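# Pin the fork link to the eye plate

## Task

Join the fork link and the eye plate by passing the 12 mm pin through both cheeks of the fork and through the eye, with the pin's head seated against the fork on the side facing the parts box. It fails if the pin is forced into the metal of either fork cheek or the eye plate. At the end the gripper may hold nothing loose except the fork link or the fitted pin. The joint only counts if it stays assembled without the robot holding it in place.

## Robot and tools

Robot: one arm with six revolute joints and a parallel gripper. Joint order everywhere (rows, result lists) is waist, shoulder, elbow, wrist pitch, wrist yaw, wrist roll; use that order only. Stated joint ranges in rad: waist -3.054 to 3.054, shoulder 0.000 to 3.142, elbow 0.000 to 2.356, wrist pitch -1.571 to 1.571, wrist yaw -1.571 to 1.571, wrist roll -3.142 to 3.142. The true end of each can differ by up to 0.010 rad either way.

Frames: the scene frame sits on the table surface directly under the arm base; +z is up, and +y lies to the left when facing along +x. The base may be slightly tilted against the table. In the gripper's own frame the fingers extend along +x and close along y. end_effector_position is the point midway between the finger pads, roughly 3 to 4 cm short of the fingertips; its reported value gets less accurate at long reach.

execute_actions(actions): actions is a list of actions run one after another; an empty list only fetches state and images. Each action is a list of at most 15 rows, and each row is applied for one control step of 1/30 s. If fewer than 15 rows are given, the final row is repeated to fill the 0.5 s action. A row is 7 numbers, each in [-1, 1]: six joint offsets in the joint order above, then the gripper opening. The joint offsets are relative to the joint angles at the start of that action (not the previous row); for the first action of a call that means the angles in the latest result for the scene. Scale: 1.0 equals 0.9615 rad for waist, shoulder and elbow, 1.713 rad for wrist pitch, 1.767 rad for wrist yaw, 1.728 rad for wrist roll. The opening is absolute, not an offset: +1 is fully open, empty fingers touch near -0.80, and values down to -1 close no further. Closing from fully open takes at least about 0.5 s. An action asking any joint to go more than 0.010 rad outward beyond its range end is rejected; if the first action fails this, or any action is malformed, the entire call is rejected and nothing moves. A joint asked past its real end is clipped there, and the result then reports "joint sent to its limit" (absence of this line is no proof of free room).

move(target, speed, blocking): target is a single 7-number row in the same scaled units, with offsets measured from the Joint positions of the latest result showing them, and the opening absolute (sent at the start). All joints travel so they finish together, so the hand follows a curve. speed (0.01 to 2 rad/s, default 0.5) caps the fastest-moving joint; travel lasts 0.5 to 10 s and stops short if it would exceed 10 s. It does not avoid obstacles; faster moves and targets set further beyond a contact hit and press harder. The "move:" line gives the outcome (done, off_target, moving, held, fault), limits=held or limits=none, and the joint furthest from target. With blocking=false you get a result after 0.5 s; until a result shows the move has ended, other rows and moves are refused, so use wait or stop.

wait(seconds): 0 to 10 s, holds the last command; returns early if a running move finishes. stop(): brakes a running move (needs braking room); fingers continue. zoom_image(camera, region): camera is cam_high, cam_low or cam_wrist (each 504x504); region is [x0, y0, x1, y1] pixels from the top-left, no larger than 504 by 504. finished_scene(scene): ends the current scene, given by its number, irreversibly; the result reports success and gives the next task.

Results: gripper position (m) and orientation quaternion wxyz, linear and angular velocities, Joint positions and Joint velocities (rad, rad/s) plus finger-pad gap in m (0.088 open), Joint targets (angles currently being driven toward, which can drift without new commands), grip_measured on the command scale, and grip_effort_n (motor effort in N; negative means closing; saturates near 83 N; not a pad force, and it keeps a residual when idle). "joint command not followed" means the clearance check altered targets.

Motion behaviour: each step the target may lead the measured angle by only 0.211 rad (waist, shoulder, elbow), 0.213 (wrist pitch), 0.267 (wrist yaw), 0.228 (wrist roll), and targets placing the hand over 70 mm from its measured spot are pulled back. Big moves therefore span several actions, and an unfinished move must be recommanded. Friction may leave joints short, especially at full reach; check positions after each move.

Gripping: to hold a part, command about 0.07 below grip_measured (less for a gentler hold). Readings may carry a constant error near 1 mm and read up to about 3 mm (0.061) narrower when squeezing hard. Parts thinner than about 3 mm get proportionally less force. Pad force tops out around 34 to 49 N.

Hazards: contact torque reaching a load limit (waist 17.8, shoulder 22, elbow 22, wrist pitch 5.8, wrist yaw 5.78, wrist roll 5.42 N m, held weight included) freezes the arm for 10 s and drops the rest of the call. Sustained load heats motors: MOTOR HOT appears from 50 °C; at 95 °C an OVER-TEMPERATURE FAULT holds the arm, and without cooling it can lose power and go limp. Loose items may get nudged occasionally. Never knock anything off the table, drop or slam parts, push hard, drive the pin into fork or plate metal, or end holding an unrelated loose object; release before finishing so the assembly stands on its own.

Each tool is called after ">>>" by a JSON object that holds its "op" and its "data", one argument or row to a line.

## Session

>>> {"op": "execute_actions", "data": {
  "actions": []
}}

Scene clock: 0.00 s.
end_effector_position=(+0.4547, -0.0882, +0.2523) grip_measured=-0.134 grip_effort_n=n/a end_effector_quat_wxyz=(+0.256, +0.719, -0.253, -0.595) end_effector_velocity=(-0.003, -0.002, +0.000) end_effector_angular_velocity=(+0.006, +0.005, -0.006)
Joint names: [waist, shoulder, elbow, wrist pitch, wrist yaw, wrist roll]
Joint positions: [-0.59   1.482  1.493 -0.848 -0.388  2.853  0.032]
Joint velocities: [-0.007  0.002 -0.002 -0.007 -0.007 -0.007  0.   ]
Motor temperatures (°C, as the motors report them): [29 28 26 27 24 27]
Heat: hottest waist 29 °C (+0.0 °C/min).
Joint targets: [-0.590 1.482 1.493 -0.848 -0.388 2.853]

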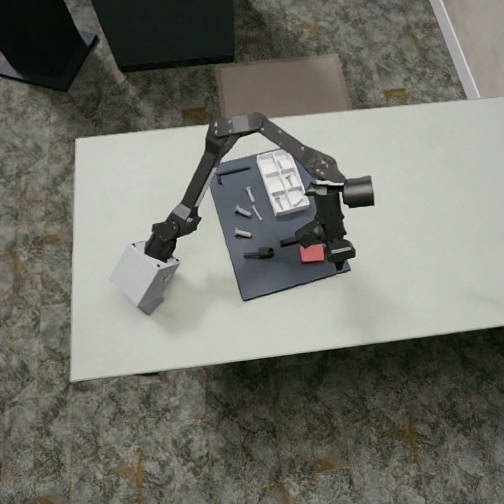

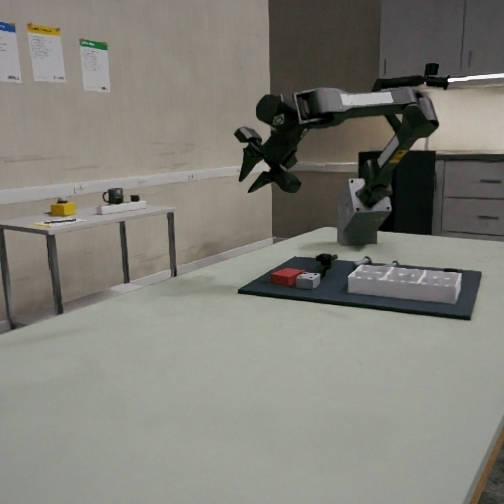

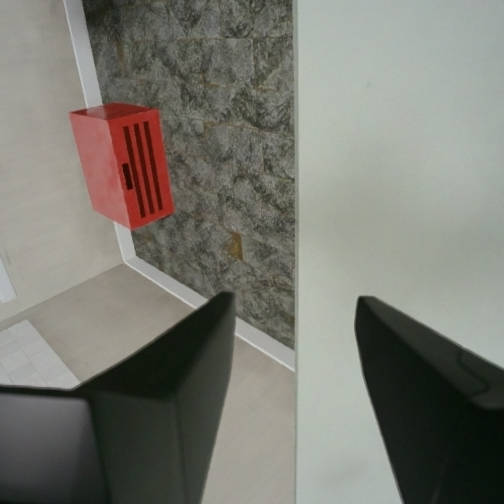

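>>> {"op": "zoom_image", "data": {
  "camera": "cam_high",
  "region": [200,140,360,300]
}}

>>> {"op": "zoom_image", "data": {
  "camera": "cam_low",
  "region": [250,230,410,310]
}}

Region (200, 140, 360, 300) of cam_high's 504x504 image, scaled by 3.150, with more detail than that image has.

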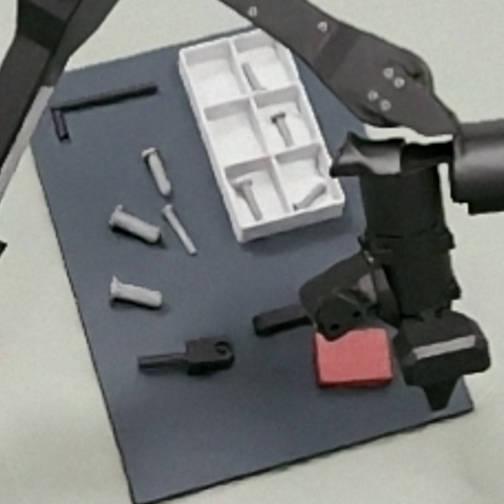

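Region (250, 230, 410, 310) of cam_low's 504x504 image, scaled by 3.150, with more detail than that image has.

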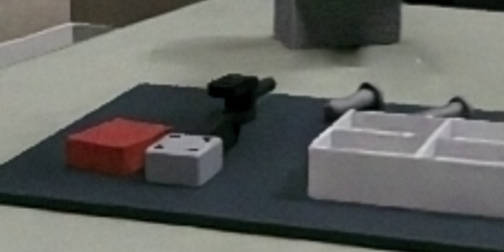

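>>> {"op": "move", "data": {
  "target": [0,-0.18,-0.35,-0.1,-0.16,-1,0.3],
  "speed": 1.2
}}

>>> {"op": "move", "data": {
  "target": [-0.015,-0.2,-0.36,-0.11,-0.175,-1,0.3],
  "speed": 1.2
}}

Scene clock: 14.67 s.
end_effector_position=(+0.3567, -0.0379, +0.1902) grip_measured=+0.296 grip_effort_n=17.4 end_effector_quat_wxyz=(+0.579, +0.413, +0.383, -0.589) end_effector_velocity=(-0.000, +0.003, -0.001) end_effector_angular_velocity=(+0.020, +0.000, +0.017)
Joint names: [waist, shoulder, elbow, wrist pitch, wrist yaw, wrist roll]
Joint positions: [-0.59   1.316  1.164 -1.018 -0.665  1.129  0.054]
Joint velocities: [-0.002 -0.002 -0.002 -0.007 -0.022 -0.022 -0.   ]
Motor temperatures (°C, as the motors report them): [31 29 27 27 24 27]
Heat: hottest waist 31 °C (+8.2 °C/min).
Joint targets: [-0.590 1.309 1.156 -1.020 -0.670 1.125]
move: done; limits=none; farthest joint: the elbow, 0.008 radians from its target (0.336 radians at the start)

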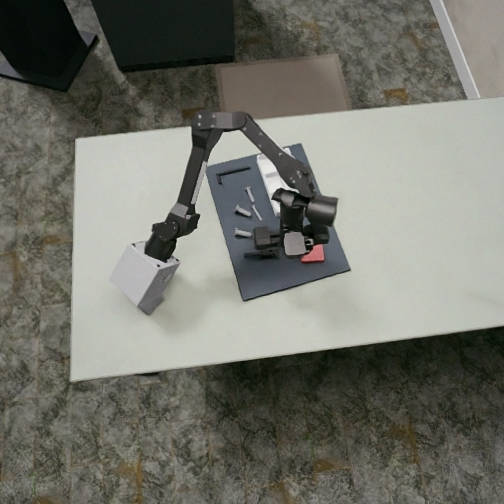

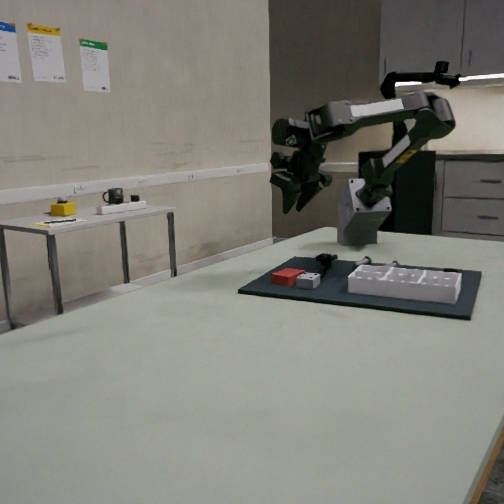

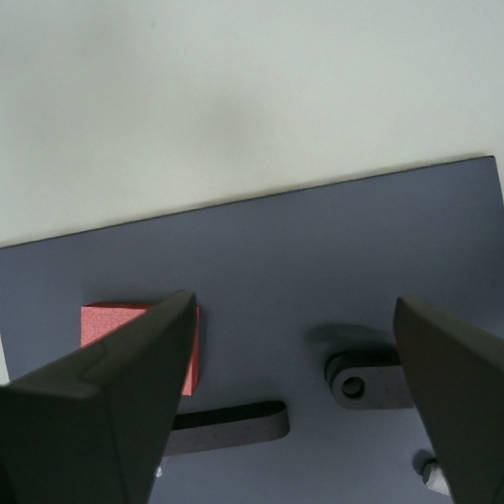

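Scene clock: 16.93 s.
end_effector_position=(+0.2698, +0.0300, +0.1502) grip_measured=+0.297 grip_effort_n=16.5 end_effector_quat_wxyz=(+0.705, +0.050, +0.705, -0.052) end_effector_velocity=(-0.000, +0.003, -0.001) end_effector_angular_velocity=(+0.019, -0.011, +0.011)
Joint names: [waist, shoulder, elbow, wrist pitch, wrist yaw, wrist roll]
Joint positions: [-0.602  1.129  0.825 -1.205 -0.969 -0.596  0.054]
Joint velocities: [-0.002 -0.002 -0.007 -0.007 -0.022 -0.022 -0.   ]
Motor temperatures (°C, as the motors report them): [31 29 27 27 24 27]
Heat: hottest waist 31 °C (+7.1 °C/min).
Joint targets: [-0.605 1.124 0.818 -1.207 -0.974 -0.600]
move: done; limits=none; farthest joint: the elbow, 0.007 radians from its target (0.346 radians at the start)

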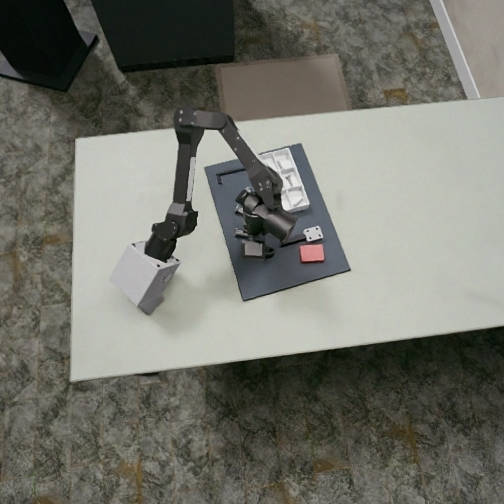

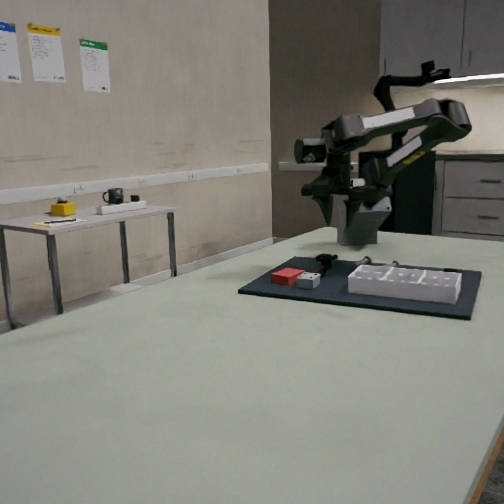

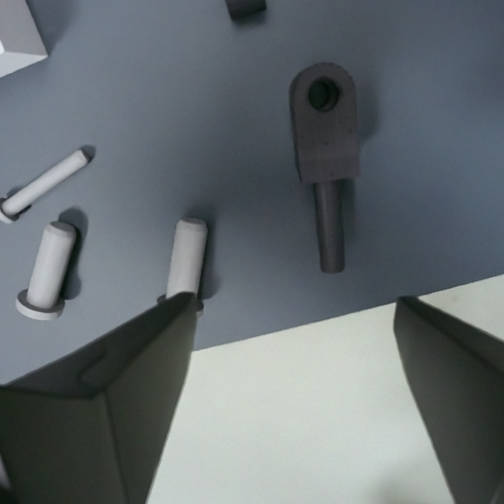

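>>> {"op": "move", "data": {
  "target": [0.063,0.465,-0.031,0.089,-0.105,-0.227,-0.1],
  "speed": 0.5
}}

Scene clock: 29.80 s.
end_effector_position=(+0.2644, -0.0132, +0.0961) grip_measured=-0.096 grip_effort_n=-19.8 end_effector_quat_wxyz=(+0.700, +0.094, +0.702, +0.092) end_effector_velocity=(+0.001, -0.001, -0.000) end_effector_angular_velocity=(+0.002, -0.014, +0.020)
Joint names: [waist, shoulder, elbow, wrist pitch, wrist yaw, wrist roll]
Joint positions: [-0.545  1.569  0.801 -1.054 -1.149 -0.985  0.034]
Joint velocities: [-0.002  0.002 -0.002  0.007 -0.007 -0.022 -0.   ]
Motor temperatures (°C, as the motors report them): [31 29 27 27 24 27]
Heat: hottest waist 31 °C (+4.0 °C/min).
Joint targets: [-0.542 1.576 0.795 -1.052 -1.154 -0.988]
move: done; limits=none; farthest joint: the shoulder, 0.007 radians from its target (0.447 radians at the start)

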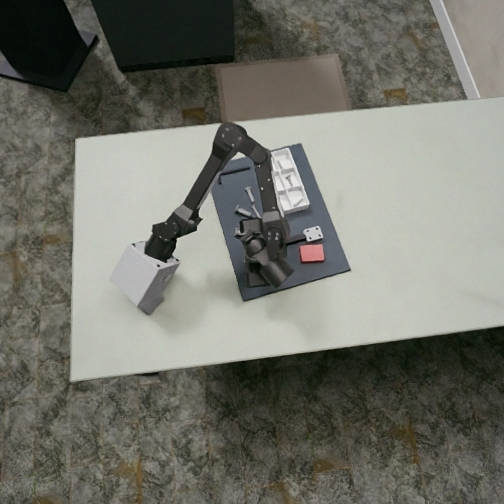

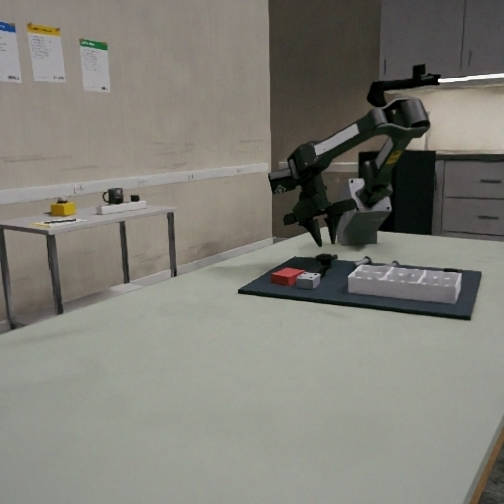

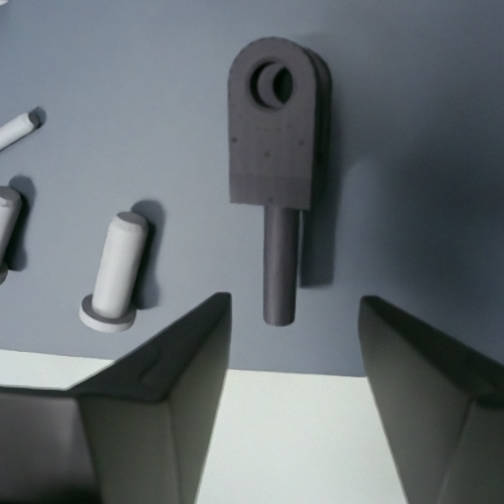

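Well aligned.

>>> {"op": "move", "data": {
  "target": [0.177,-0.081,-0.143,0.26,-0.008,0.241,-0.25],
  "speed": 0.35
}}

Scene clock: 33.20 s.
end_effector_position=(+0.2646, -0.0027, +0.0576) grip_measured=-0.246 grip_effort_n=-19.8 end_effector_quat_wxyz=(+0.701, +0.092, +0.701, +0.093) end_effector_velocity=(-0.001, +0.002, +0.000) end_effector_angular_velocity=(+0.009, -0.004, +0.016)
Joint names: [waist, shoulder, elbow, wrist pitch, wrist yaw, wrist roll]
Joint positions: [-0.378  1.499  0.669 -0.61  -1.157 -0.572  0.027]
Joint velocities: [ 0.002 -0.002 -0.002 -0.007 -0.007 -0.022 -0.   ]
Motor temperatures (°C, as the motors report them): [31 29 27 27 24 27]
Heat: hottest waist 31 °C (+3.6 °C/min).
Joint targets: [-0.374 1.491 0.664 -0.609 -1.163 -0.569]
move: done; limits=none; farthest joint: the shoulder, 0.007 radians from its target (0.078 radians at the start)

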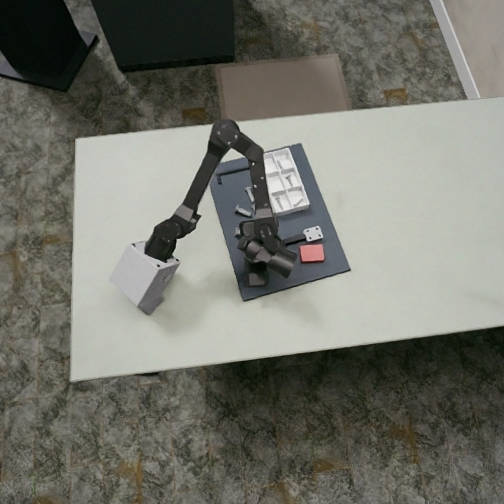

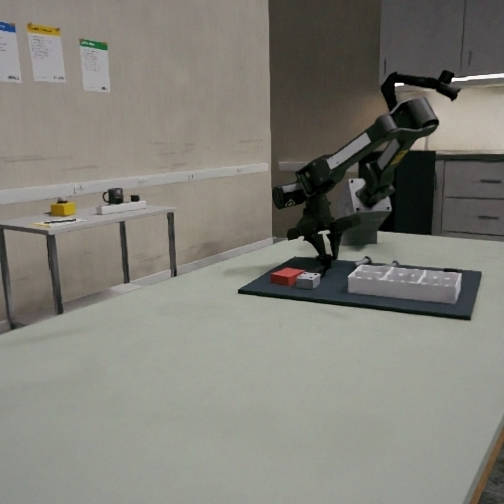

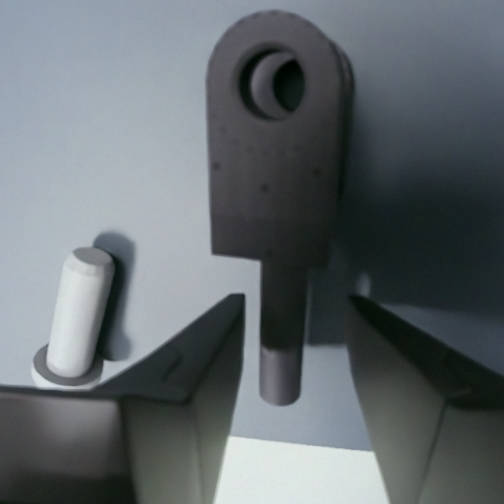

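>>> {"op": "execute_actions", "data": {
  "actions": [
    [[0,0,0,0,-0.011,0,-0.4]],
    [[0,0,0,0,0,0,-0.5],[0,0,0,0,0,0,-0.53],[0,0,0,0,0,0,-0.56],[0,0,0,0,0,0,-0.6],[0,0,0,0,0,0,-0.66]]
  ]
}}

>>> {"op": "move", "data": {
  "target": [-0.093,0.035,0.078,-0.13,0,-0.12,-0.66],
  "speed": 0.25
}}

>>> {"op": "move", "data": {
  "target": [0.17,-0.5,-0.15,0.145,0.285,0.337,-0.66],
  "speed": 0.4
}}

Scene clock: 44.40 s.
end_effector_position=(+0.2656, -0.0007, +0.0582) grip_measured=-0.597 grip_effort_n=-83.5 end_effector_quat_wxyz=(+0.703, +0.098, +0.698, +0.096) end_effector_velocity=(-0.002, +0.002, +0.001) end_effector_angular_velocity=(+0.009, +0.005, -0.013)
Joint names: [waist, shoulder, elbow, wrist pitch, wrist yaw, wrist roll]
Joint positions: [-0.378  1.499  0.669 -0.612 -1.173 -0.572  0.01 ]
Joint velocities: [-0.002 -0.002 -0.002 -0.022 -0.007 -0.007  0.   ]
Motor temperatures (°C, as the motors report them): [32 29 27 27 24 27]
Heat: hottest waist 32 °C (+4.1 °C/min).
Joint targets: [-0.378 1.499 0.669 -0.610 -1.171 -0.572]

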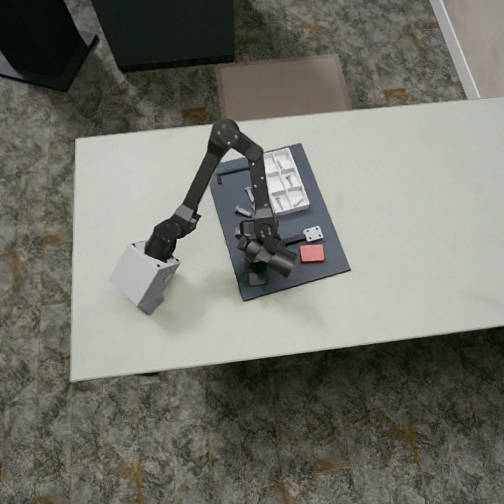

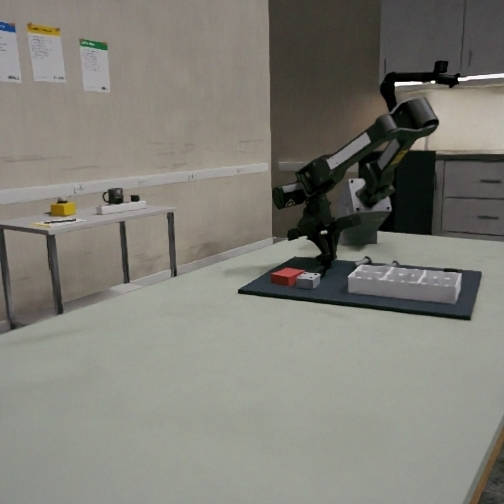

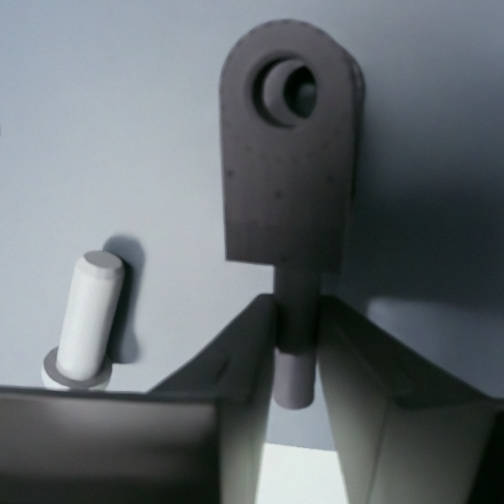

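Scene clock: 45.83 s.
end_effector_position=(+0.2668, -0.0068, +0.0770) grip_measured=-0.597 grip_effort_n=-83.5 end_effector_quat_wxyz=(+0.704, +0.094, +0.698, +0.096) end_effector_velocity=(-0.002, +0.002, +0.000) end_effector_angular_velocity=(+0.007, -0.002, -0.006)
Joint names: [waist, shoulder, elbow, wrist pitch, wrist yaw, wrist roll]
Joint positions: [-0.46   1.527  0.736 -0.833 -1.173 -0.775  0.01 ]
Joint velocities: [-0.002 -0.002 -0.007 -0.007 -0.007 -0.007 -0.   ]
Motor temperatures (°C, as the motors report them): [32 29 27 27 24 27]
Heat: hottest waist 32 °C (+3.9 °C/min).
Joint targets: [-0.467 1.532 0.744 -0.835 -1.173 -0.779]
move: done; limits=none; farthest joint: the waist, 0.008 radians from its target (0.090 radians at the start)

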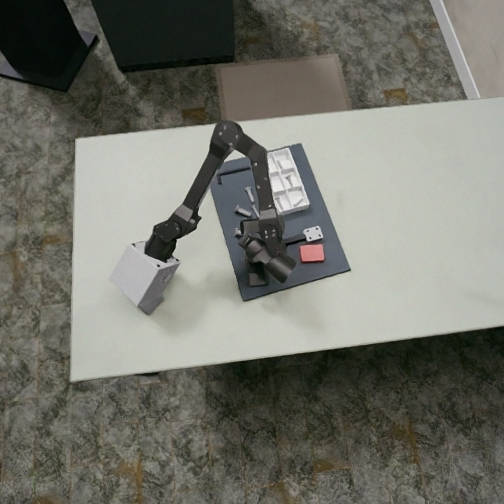

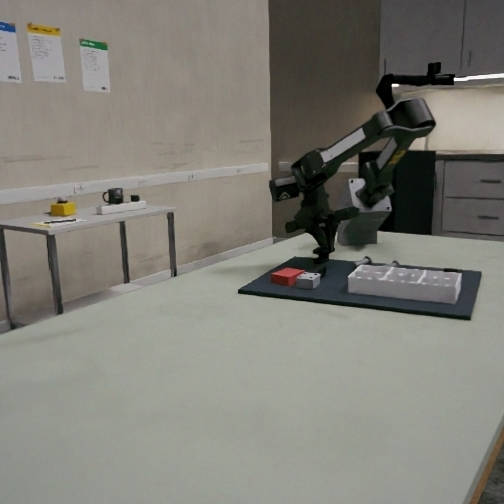

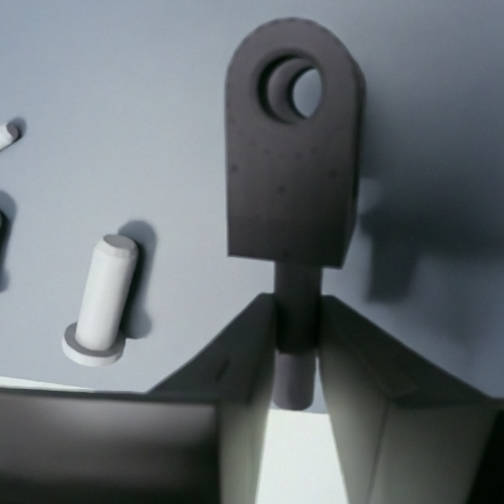

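Scene clock: 47.90 s.
end_effector_position=(+0.2651, -0.0019, +0.0897) grip_measured=-0.597 grip_effort_n=-83.5 end_effector_quat_wxyz=(+0.702, -0.075, +0.704, -0.078) end_effector_velocity=(+0.001, +0.000, +0.000) end_effector_angular_velocity=(+0.005, -0.006, +0.012)
Joint names: [waist, shoulder, elbow, wrist pitch, wrist yaw, wrist roll]
Joint positions: [-0.295  1.056  0.597 -0.587 -0.677 -0.197  0.01 ]
Joint velocities: [-0.002 -0.002 -0.002  0.007 -0.007 -0.007 -0.   ]
Motor temperatures (°C, as the motors report them): [32 29 27 27 24 27]
Heat: hottest waist 32 °C (+3.8 °C/min).
Joint targets: [-0.296 1.046 0.592 -0.584 -0.670 -0.193]
move: done; limits=none; farthest joint: the shoulder, 0.010 radians from its target (0.480 radians at the start)

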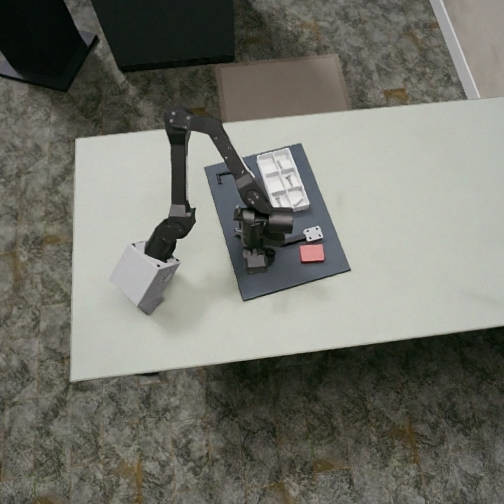

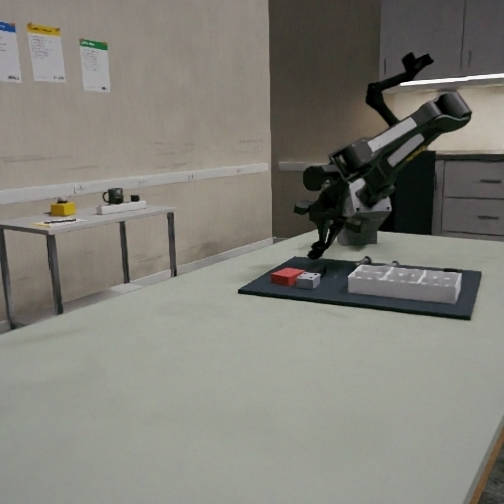

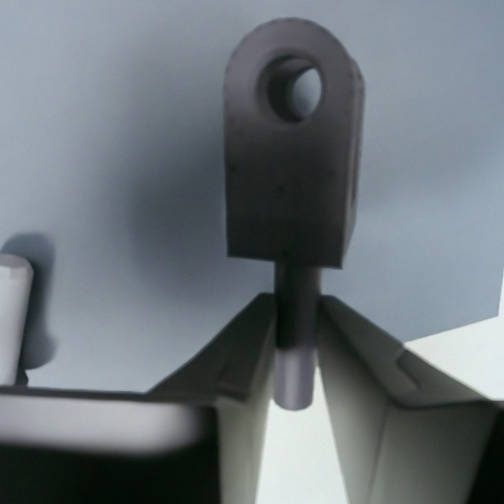

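>>> {"op": "move", "data": {
  "target": [0.51,-0.102,0.02,0.009,0.459,0.255,-0.66],
  "speed": 0.5
}}

>>> {"op": "move", "data": {
  "target": [0.085,0.11,-0.018,0.062,0.033,0.04,-0.66],
  "speed": 0.12
}}

>>> {"op": "zoom_image", "data": {
  "camera": "cam_low",
  "region": [260,200,420,300]
}}

Scene clock: 53.03 s.
end_effector_position=(+0.2649, +0.0015, +0.0821) grip_measured=-0.597 grip_effort_n=-83.5 end_effector_quat_wxyz=(+0.660, -0.252, +0.661, -0.252) end_effector_velocity=(-0.005, +0.001, -0.001) end_effector_angular_velocity=(+0.015, +0.025, -0.012)
Joint names: [waist, shoulder, elbow, wrist pitch, wrist yaw, wrist roll]
Joint positions: [ 0.196  0.97   0.608 -0.572  0.121  0.239  0.01 ]
Joint velocities: [-0.002  0.002  0.002 -0.022 -0.022 -0.007  0.   ]
Motor temperatures (°C, as the motors report them): [31 29 27 27 24 27]
Heat: hottest waist 31 °C (+2.3 °C/min).
Joint targets: [0.195 0.958 0.616 -0.571 0.134 0.244]
move: off_target; limits=none; farthest joint: the wrist yaw, 0.014 radians from its target (0.811 radians at the start)

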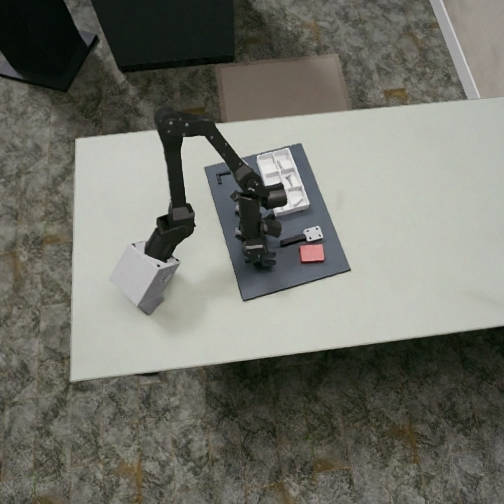

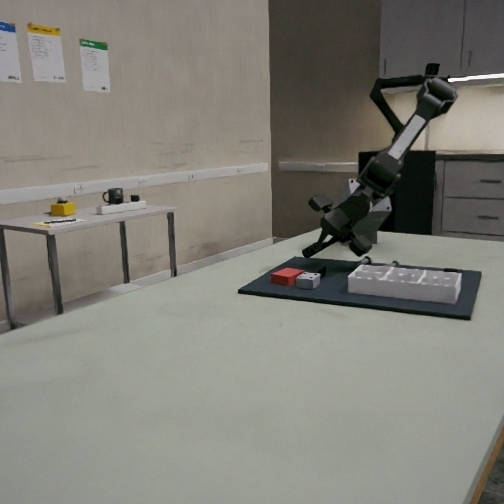

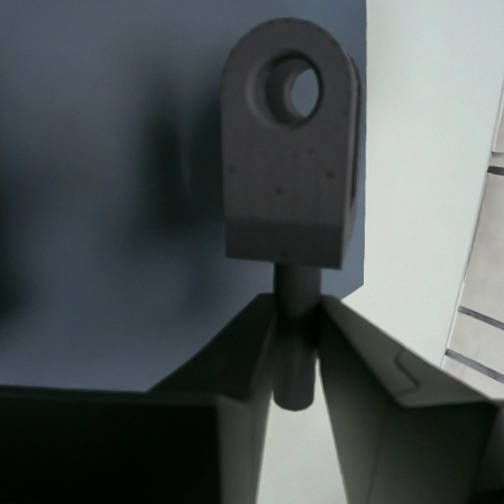

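Scene clock: 54.33 s.
end_effector_position=(+0.2656, +0.0024, +0.0557) grip_measured=-0.597 grip_effort_n=-83.5 end_effector_quat_wxyz=(+0.661, -0.252, +0.661, -0.249) end_effector_velocity=(-0.005, -0.003, +0.002) end_effector_angular_velocity=(-0.016, +0.024, -0.008)
Joint names: [waist, shoulder, elbow, wrist pitch, wrist yaw, wrist roll]
Joint positions: [ 0.279  1.068  0.595 -0.468  0.166  0.304  0.01 ]
Joint velocities: [-0.002  0.002 -0.002 -0.022  0.007 -0.007 -0.   ]
Motor temperatures (°C, as the motors report them): [31 29 27 27 24 27]
Heat: hottest waist 31 °C (+2.2 °C/min).
Joint targets: [0.278 1.076 0.591 -0.466 0.179 0.308]
move: off_target; limits=none; farthest joint: the wrist yaw, 0.013 radians from its target (0.059 radians at the start)

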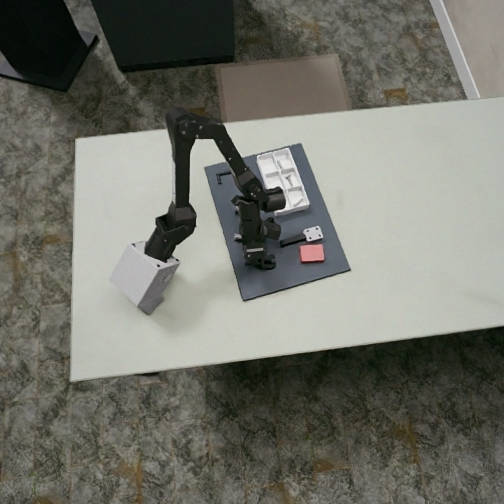

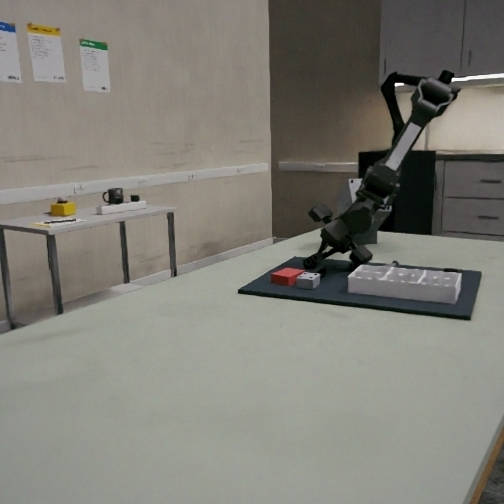

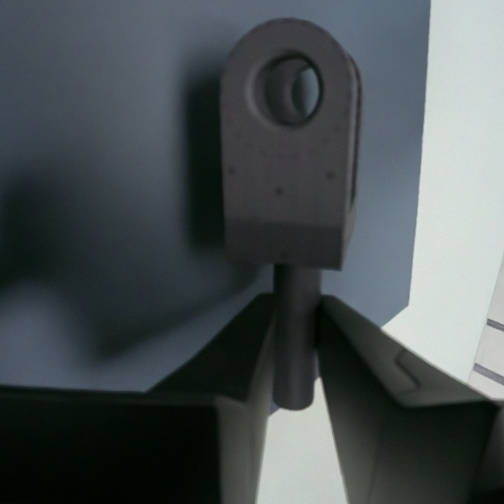

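Region (260, 200, 420, 300) of cam_low's 504x504 image, scaled by 3.150, with more detail than that image has; it fills the top 315 rows of this view, and the rest is white.

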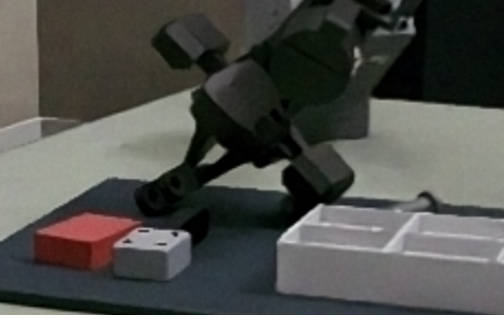

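>>> {"op": "execute_actions", "data": {
  "actions": [
    [[0.004,0.012,0,0,0,0,-0.62]],
    [[0,0,0,0,0,0,-0.56]],
    [[0,0,0,0,0,0,-0.53],[0,0,0,0,0,0,-0.52],[0,0,0,0,0,0,-0.51],[0,0,0,0,0,0,-0.5],[0,0,0,0,0,0,-0.49],[0,0,0,0,0,0,-0.48],[0,0,0,0,0,0,-0.47],[0,0,0,0,0,0,-0.46],[0,0,0,0,0,0,-0.45],[0,0,0,0,0,0,-0.44],[0,0,0,0,0,0,-0.43],[0,0,0,0,0,0,-0.42],[0,0,0,0,0,0,-0.41],[0,0,0,0,0,0,-0.4],[0,0,0,0,0,0,-0.39]],
    [[0,0,0,0,0,0,-0.38],[0,0,0,0,0,0,-0.37],[0,0,0,0,0,0,-0.36],[0,0,0,0,0,0,-0.35],[0,0,0,0,0,0,-0.34],[0,0,0,0,0,0,-0.33],[0,0,0,0,0,0,-0.32],[0,0,0,0,0,0,-0.31],[0,0,0,0,0,0,-0.3],[0,0,0,0,0,0,-0.29],[0,0,0,0,0,0,-0.28],[0,0,0,0,0,0,-0.27],[0,0,0,0,0,0,-0.26],[0,0,0,0,0,0,-0.25],[0,0,0,0,0,0,-0.24]],
    [[0,0,0,0,0,0,-0.22],[0,0,0,0,0,0,-0.21],[0,0,0,0,0,0,-0.2],[0,0,0,0,0,0,-0.19],[0,0,0,0,0,0,-0.18],[0,0,0,0,0,0,-0.17],[0,0,0,0,0,0,-0.16],[0,0,0,0,0,0,-0.15]]
  ]
}}

Scene clock: 63.80 s.
end_effector_position=(+0.2650, +0.0026, +0.0548) grip_measured=-0.158 grip_effort_n=17.9 end_effector_quat_wxyz=(+0.660, -0.252, +0.663, -0.249) end_effector_velocity=(+0.000, +0.002, -0.001) end_effector_angular_velocity=(+0.011, +0.002, +0.009)
Joint names: [waist, shoulder, elbow, wrist pitch, wrist yaw, wrist roll]
Joint positions: [ 0.282  1.071  0.595 -0.467  0.165  0.304  0.031]
Joint velocities: [ 0.002 -0.002 -0.002  0.007 -0.007 -0.007  0.002]
Motor temperatures (°C, as the motors report them): [31 30 27 27 24 27]
Heat: hottest waist 31 °C (+1.0 °C/min).
Joint targets: [0.282 1.071 0.595 -0.467 0.165 0.304]

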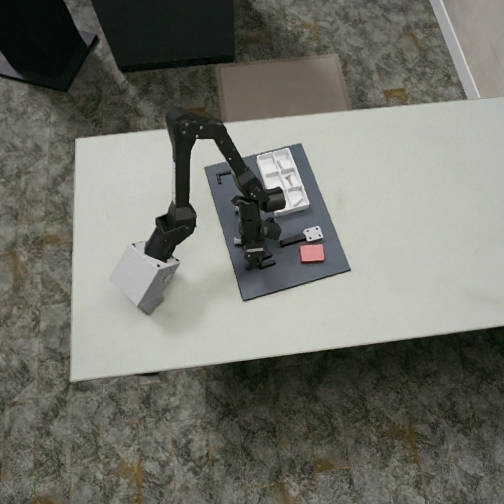

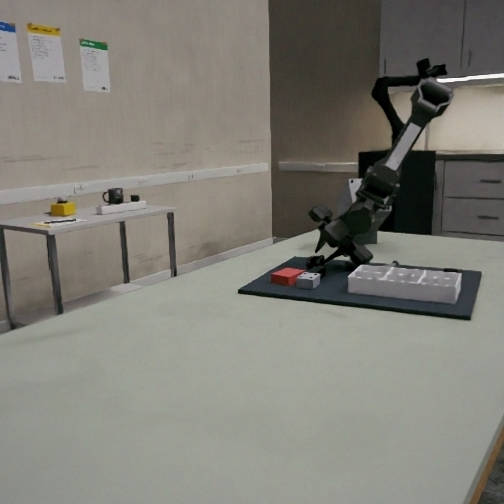

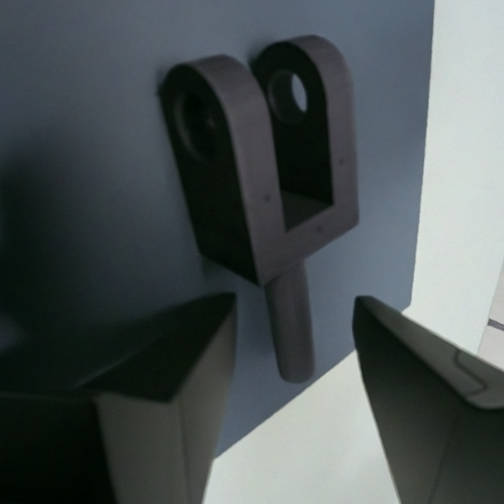

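>>> {"op": "move", "data": {
  "target": [-0.095,-0.13,0.02,-0.064,-0.028,-0.04,-0.1],
  "speed": 0.2
}}

>>> {"op": "move", "data": {
  "target": [-0.53,0.09,0,-0.02,-0.455,-0.3,-0.1],
  "speed": 0.8
}}

>>> {"op": "move", "data": {
  "target": [-0.16,0.316,0.18,-0.088,-0.156,-0.245,0.3],
  "speed": 0.5
}}

Scene clock: 73.03 s.
end_effector_position=(+0.2664, +0.0028, +0.0847) grip_measured=-0.104 grip_effort_n=17.9 end_effector_quat_wxyz=(+0.664, -0.253, +0.657, -0.251) end_effector_velocity=(-0.005, -0.000, +0.001) end_effector_angular_velocity=(+0.002, +0.009, -0.017)
Joint names: [waist, shoulder, elbow, wrist pitch, wrist yaw, wrist roll]
Joint positions: [ 0.194  0.955  0.608 -0.575  0.121  0.238  0.034]
Joint velocities: [-0.002 -0.007 -0.002 -0.022 -0.007  0.007  0.   ]
Motor temperatures (°C, as the motors report them): [31 30 27 27 24 27]
Heat: hottest waist 31 °C (+0.0 °C/min).
Joint targets: [0.191 0.947 0.614 -0.577 0.115 0.235]
move: done; limits=none; farthest joint: the shoulder, 0.009 radians from its target (0.125 radians at the start)

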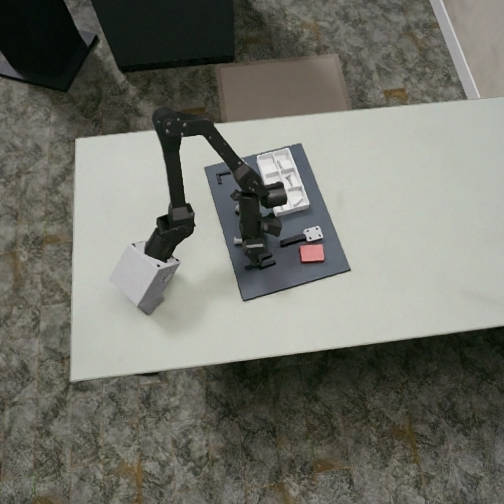

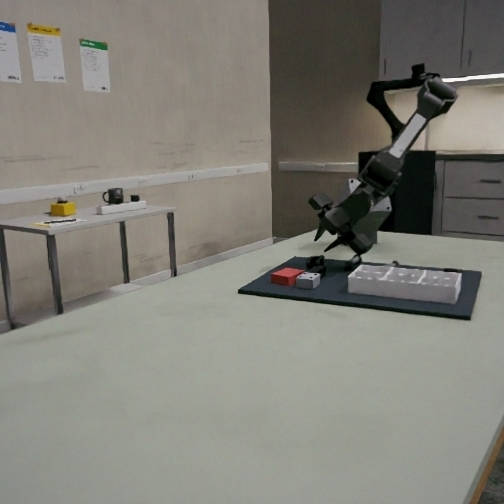

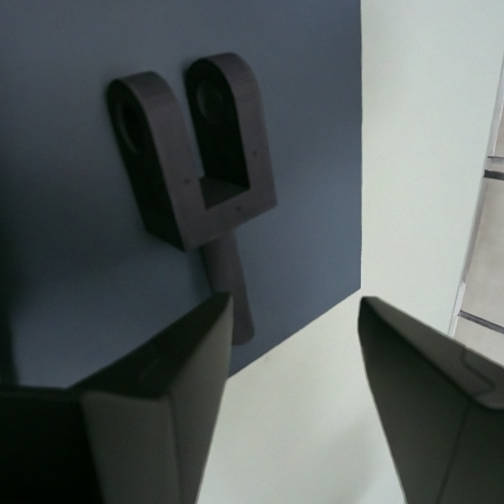

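Scene clock: 74.77 s.
end_effector_position=(+0.2684, -0.0009, +0.0962) grip_measured=-0.104 grip_effort_n=17.9 end_effector_quat_wxyz=(+0.703, -0.107, +0.701, -0.055) end_effector_velocity=(-0.003, +0.001, -0.001) end_effector_angular_velocity=(+0.007, +0.010, +0.011)
Joint names: [waist, shoulder, elbow, wrist pitch, wrist yaw, wrist roll]
Joint positions: [-0.313  1.035  0.608 -0.608 -0.678 -0.277  0.034]
Joint velocities: [-0.002 -0.002 -0.007 -0.007 -0.007 -0.022 -0.   ]
Motor temperatures (°C, as the motors report them): [31 30 27 27 24 27]
Heat: hottest waist 31 °C (+0.0 °C/min).
Joint targets: [-0.316 1.042 0.608 -0.609 -0.683 -0.280]
move: done; limits=none; farthest joint: the shoulder, 0.007 radians from its target (0.086 radians at the start)

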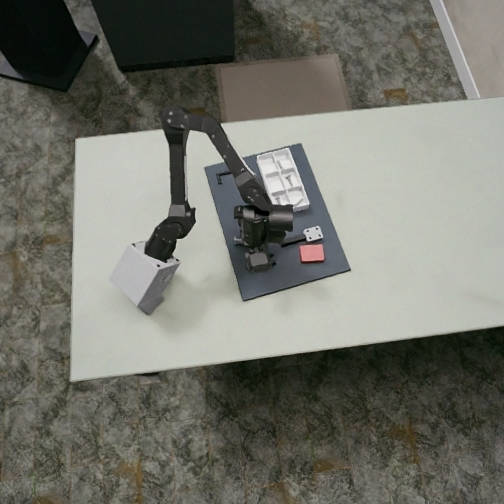

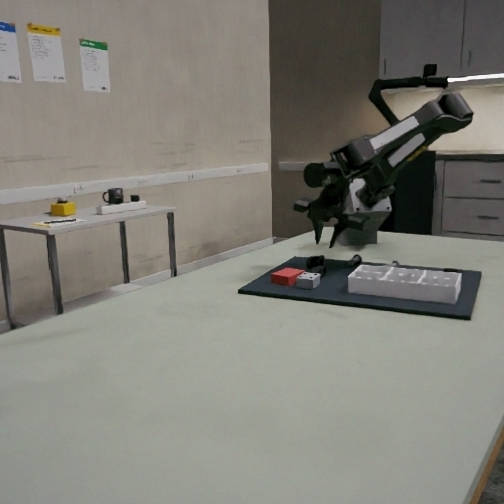

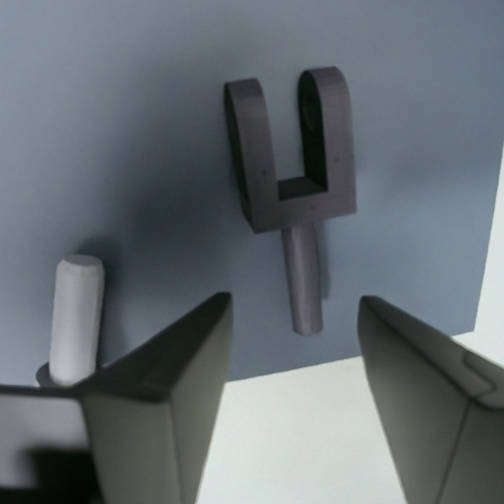

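Scene clock: 76.27 s.
end_effector_position=(+0.2898, -0.0167, +0.1001) grip_measured=+0.296 grip_effort_n=17.4 end_effector_quat_wxyz=(+0.703, -0.069, +0.704, +0.068) end_effector_velocity=(+0.001, +0.001, +0.001) end_effector_angular_velocity=(+0.006, -0.004, +0.004)
Joint names: [waist, shoulder, elbow, wrist pitch, wrist yaw, wrist roll]
Joint positions: [-0.463  1.331  0.774 -0.757 -0.948 -0.697  0.054]
Joint velocities: [-0.002 -0.002  0.002 -0.007 -0.007 -0.007 -0.   ]
Motor temperatures (°C, as the motors report them): [31 30 27 27 24 27]
Heat: hottest waist 31 °C (+0.0 °C/min).
Joint targets: [-0.467 1.339 0.781 -0.759 -0.953 -0.700]
move: done; limits=none; farthest joint: the shoulder, 0.007 radians from its target (0.304 radians at the start)

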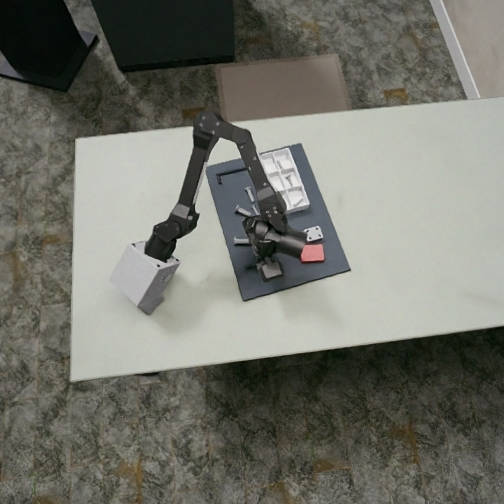

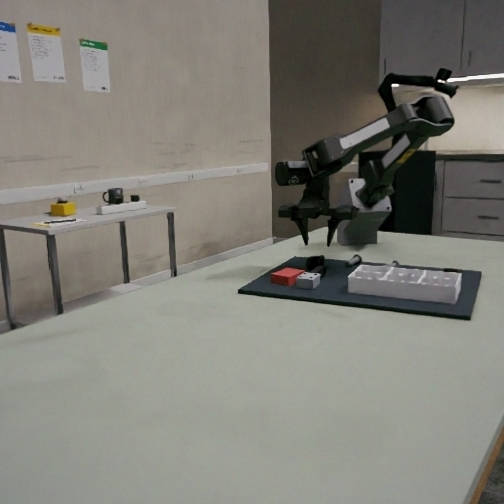

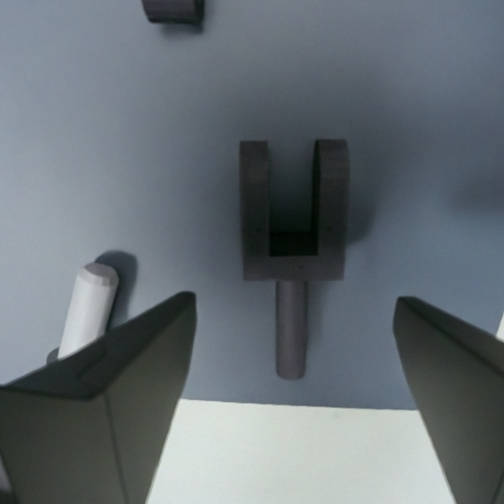

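>>> {"op": "move", "data": {
  "target": [0.185,0.07,-0.104,0.215,0.0375,0.149,0.15],
  "speed": 0.3
}}

Scene clock: 83.73 s.
end_effector_position=(+0.2925, -0.0185, +0.0510) grip_measured=+0.154 grip_effort_n=-19.8 end_effector_quat_wxyz=(+0.703, -0.073, +0.704, +0.073) end_effector_velocity=(-0.003, +0.001, +0.000) end_effector_angular_velocity=(+0.007, +0.004, +0.011)
Joint names: [waist, shoulder, elbow, wrist pitch, wrist yaw, wrist roll]
Joint positions: [-0.289  1.391  0.68  -0.391 -0.887 -0.443  0.047]
Joint velocities: [-0.002 -0.002 -0.007 -0.007 -0.007 -0.022 -0.   ]
Motor temperatures (°C, as the motors report them): [31 30 27 27 24 27]
Heat: hottest waist 31 °C (+0.0 °C/min).
Joint targets: [-0.286 1.399 0.674 -0.389 -0.881 -0.440]
move: done; limits=none; farthest joint: the shoulder, 0.008 radians from its target (0.067 radians at the start)

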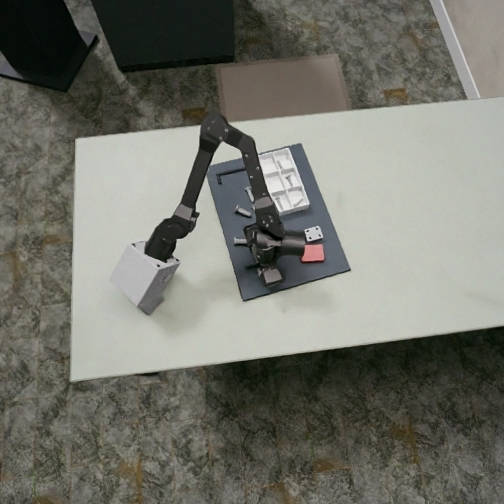

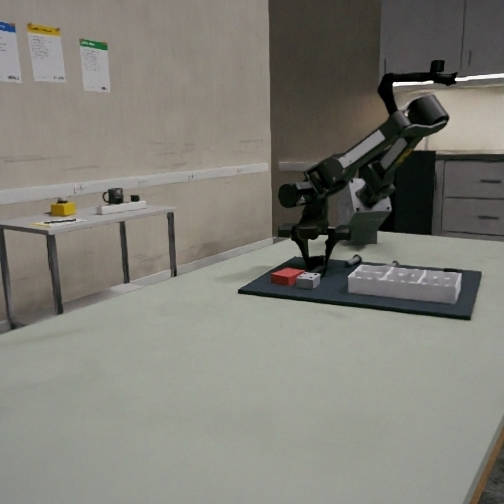

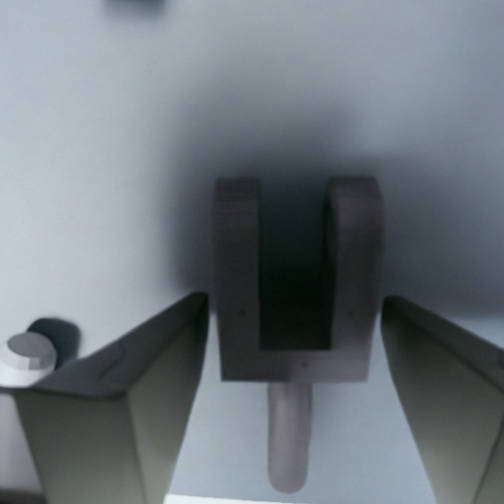

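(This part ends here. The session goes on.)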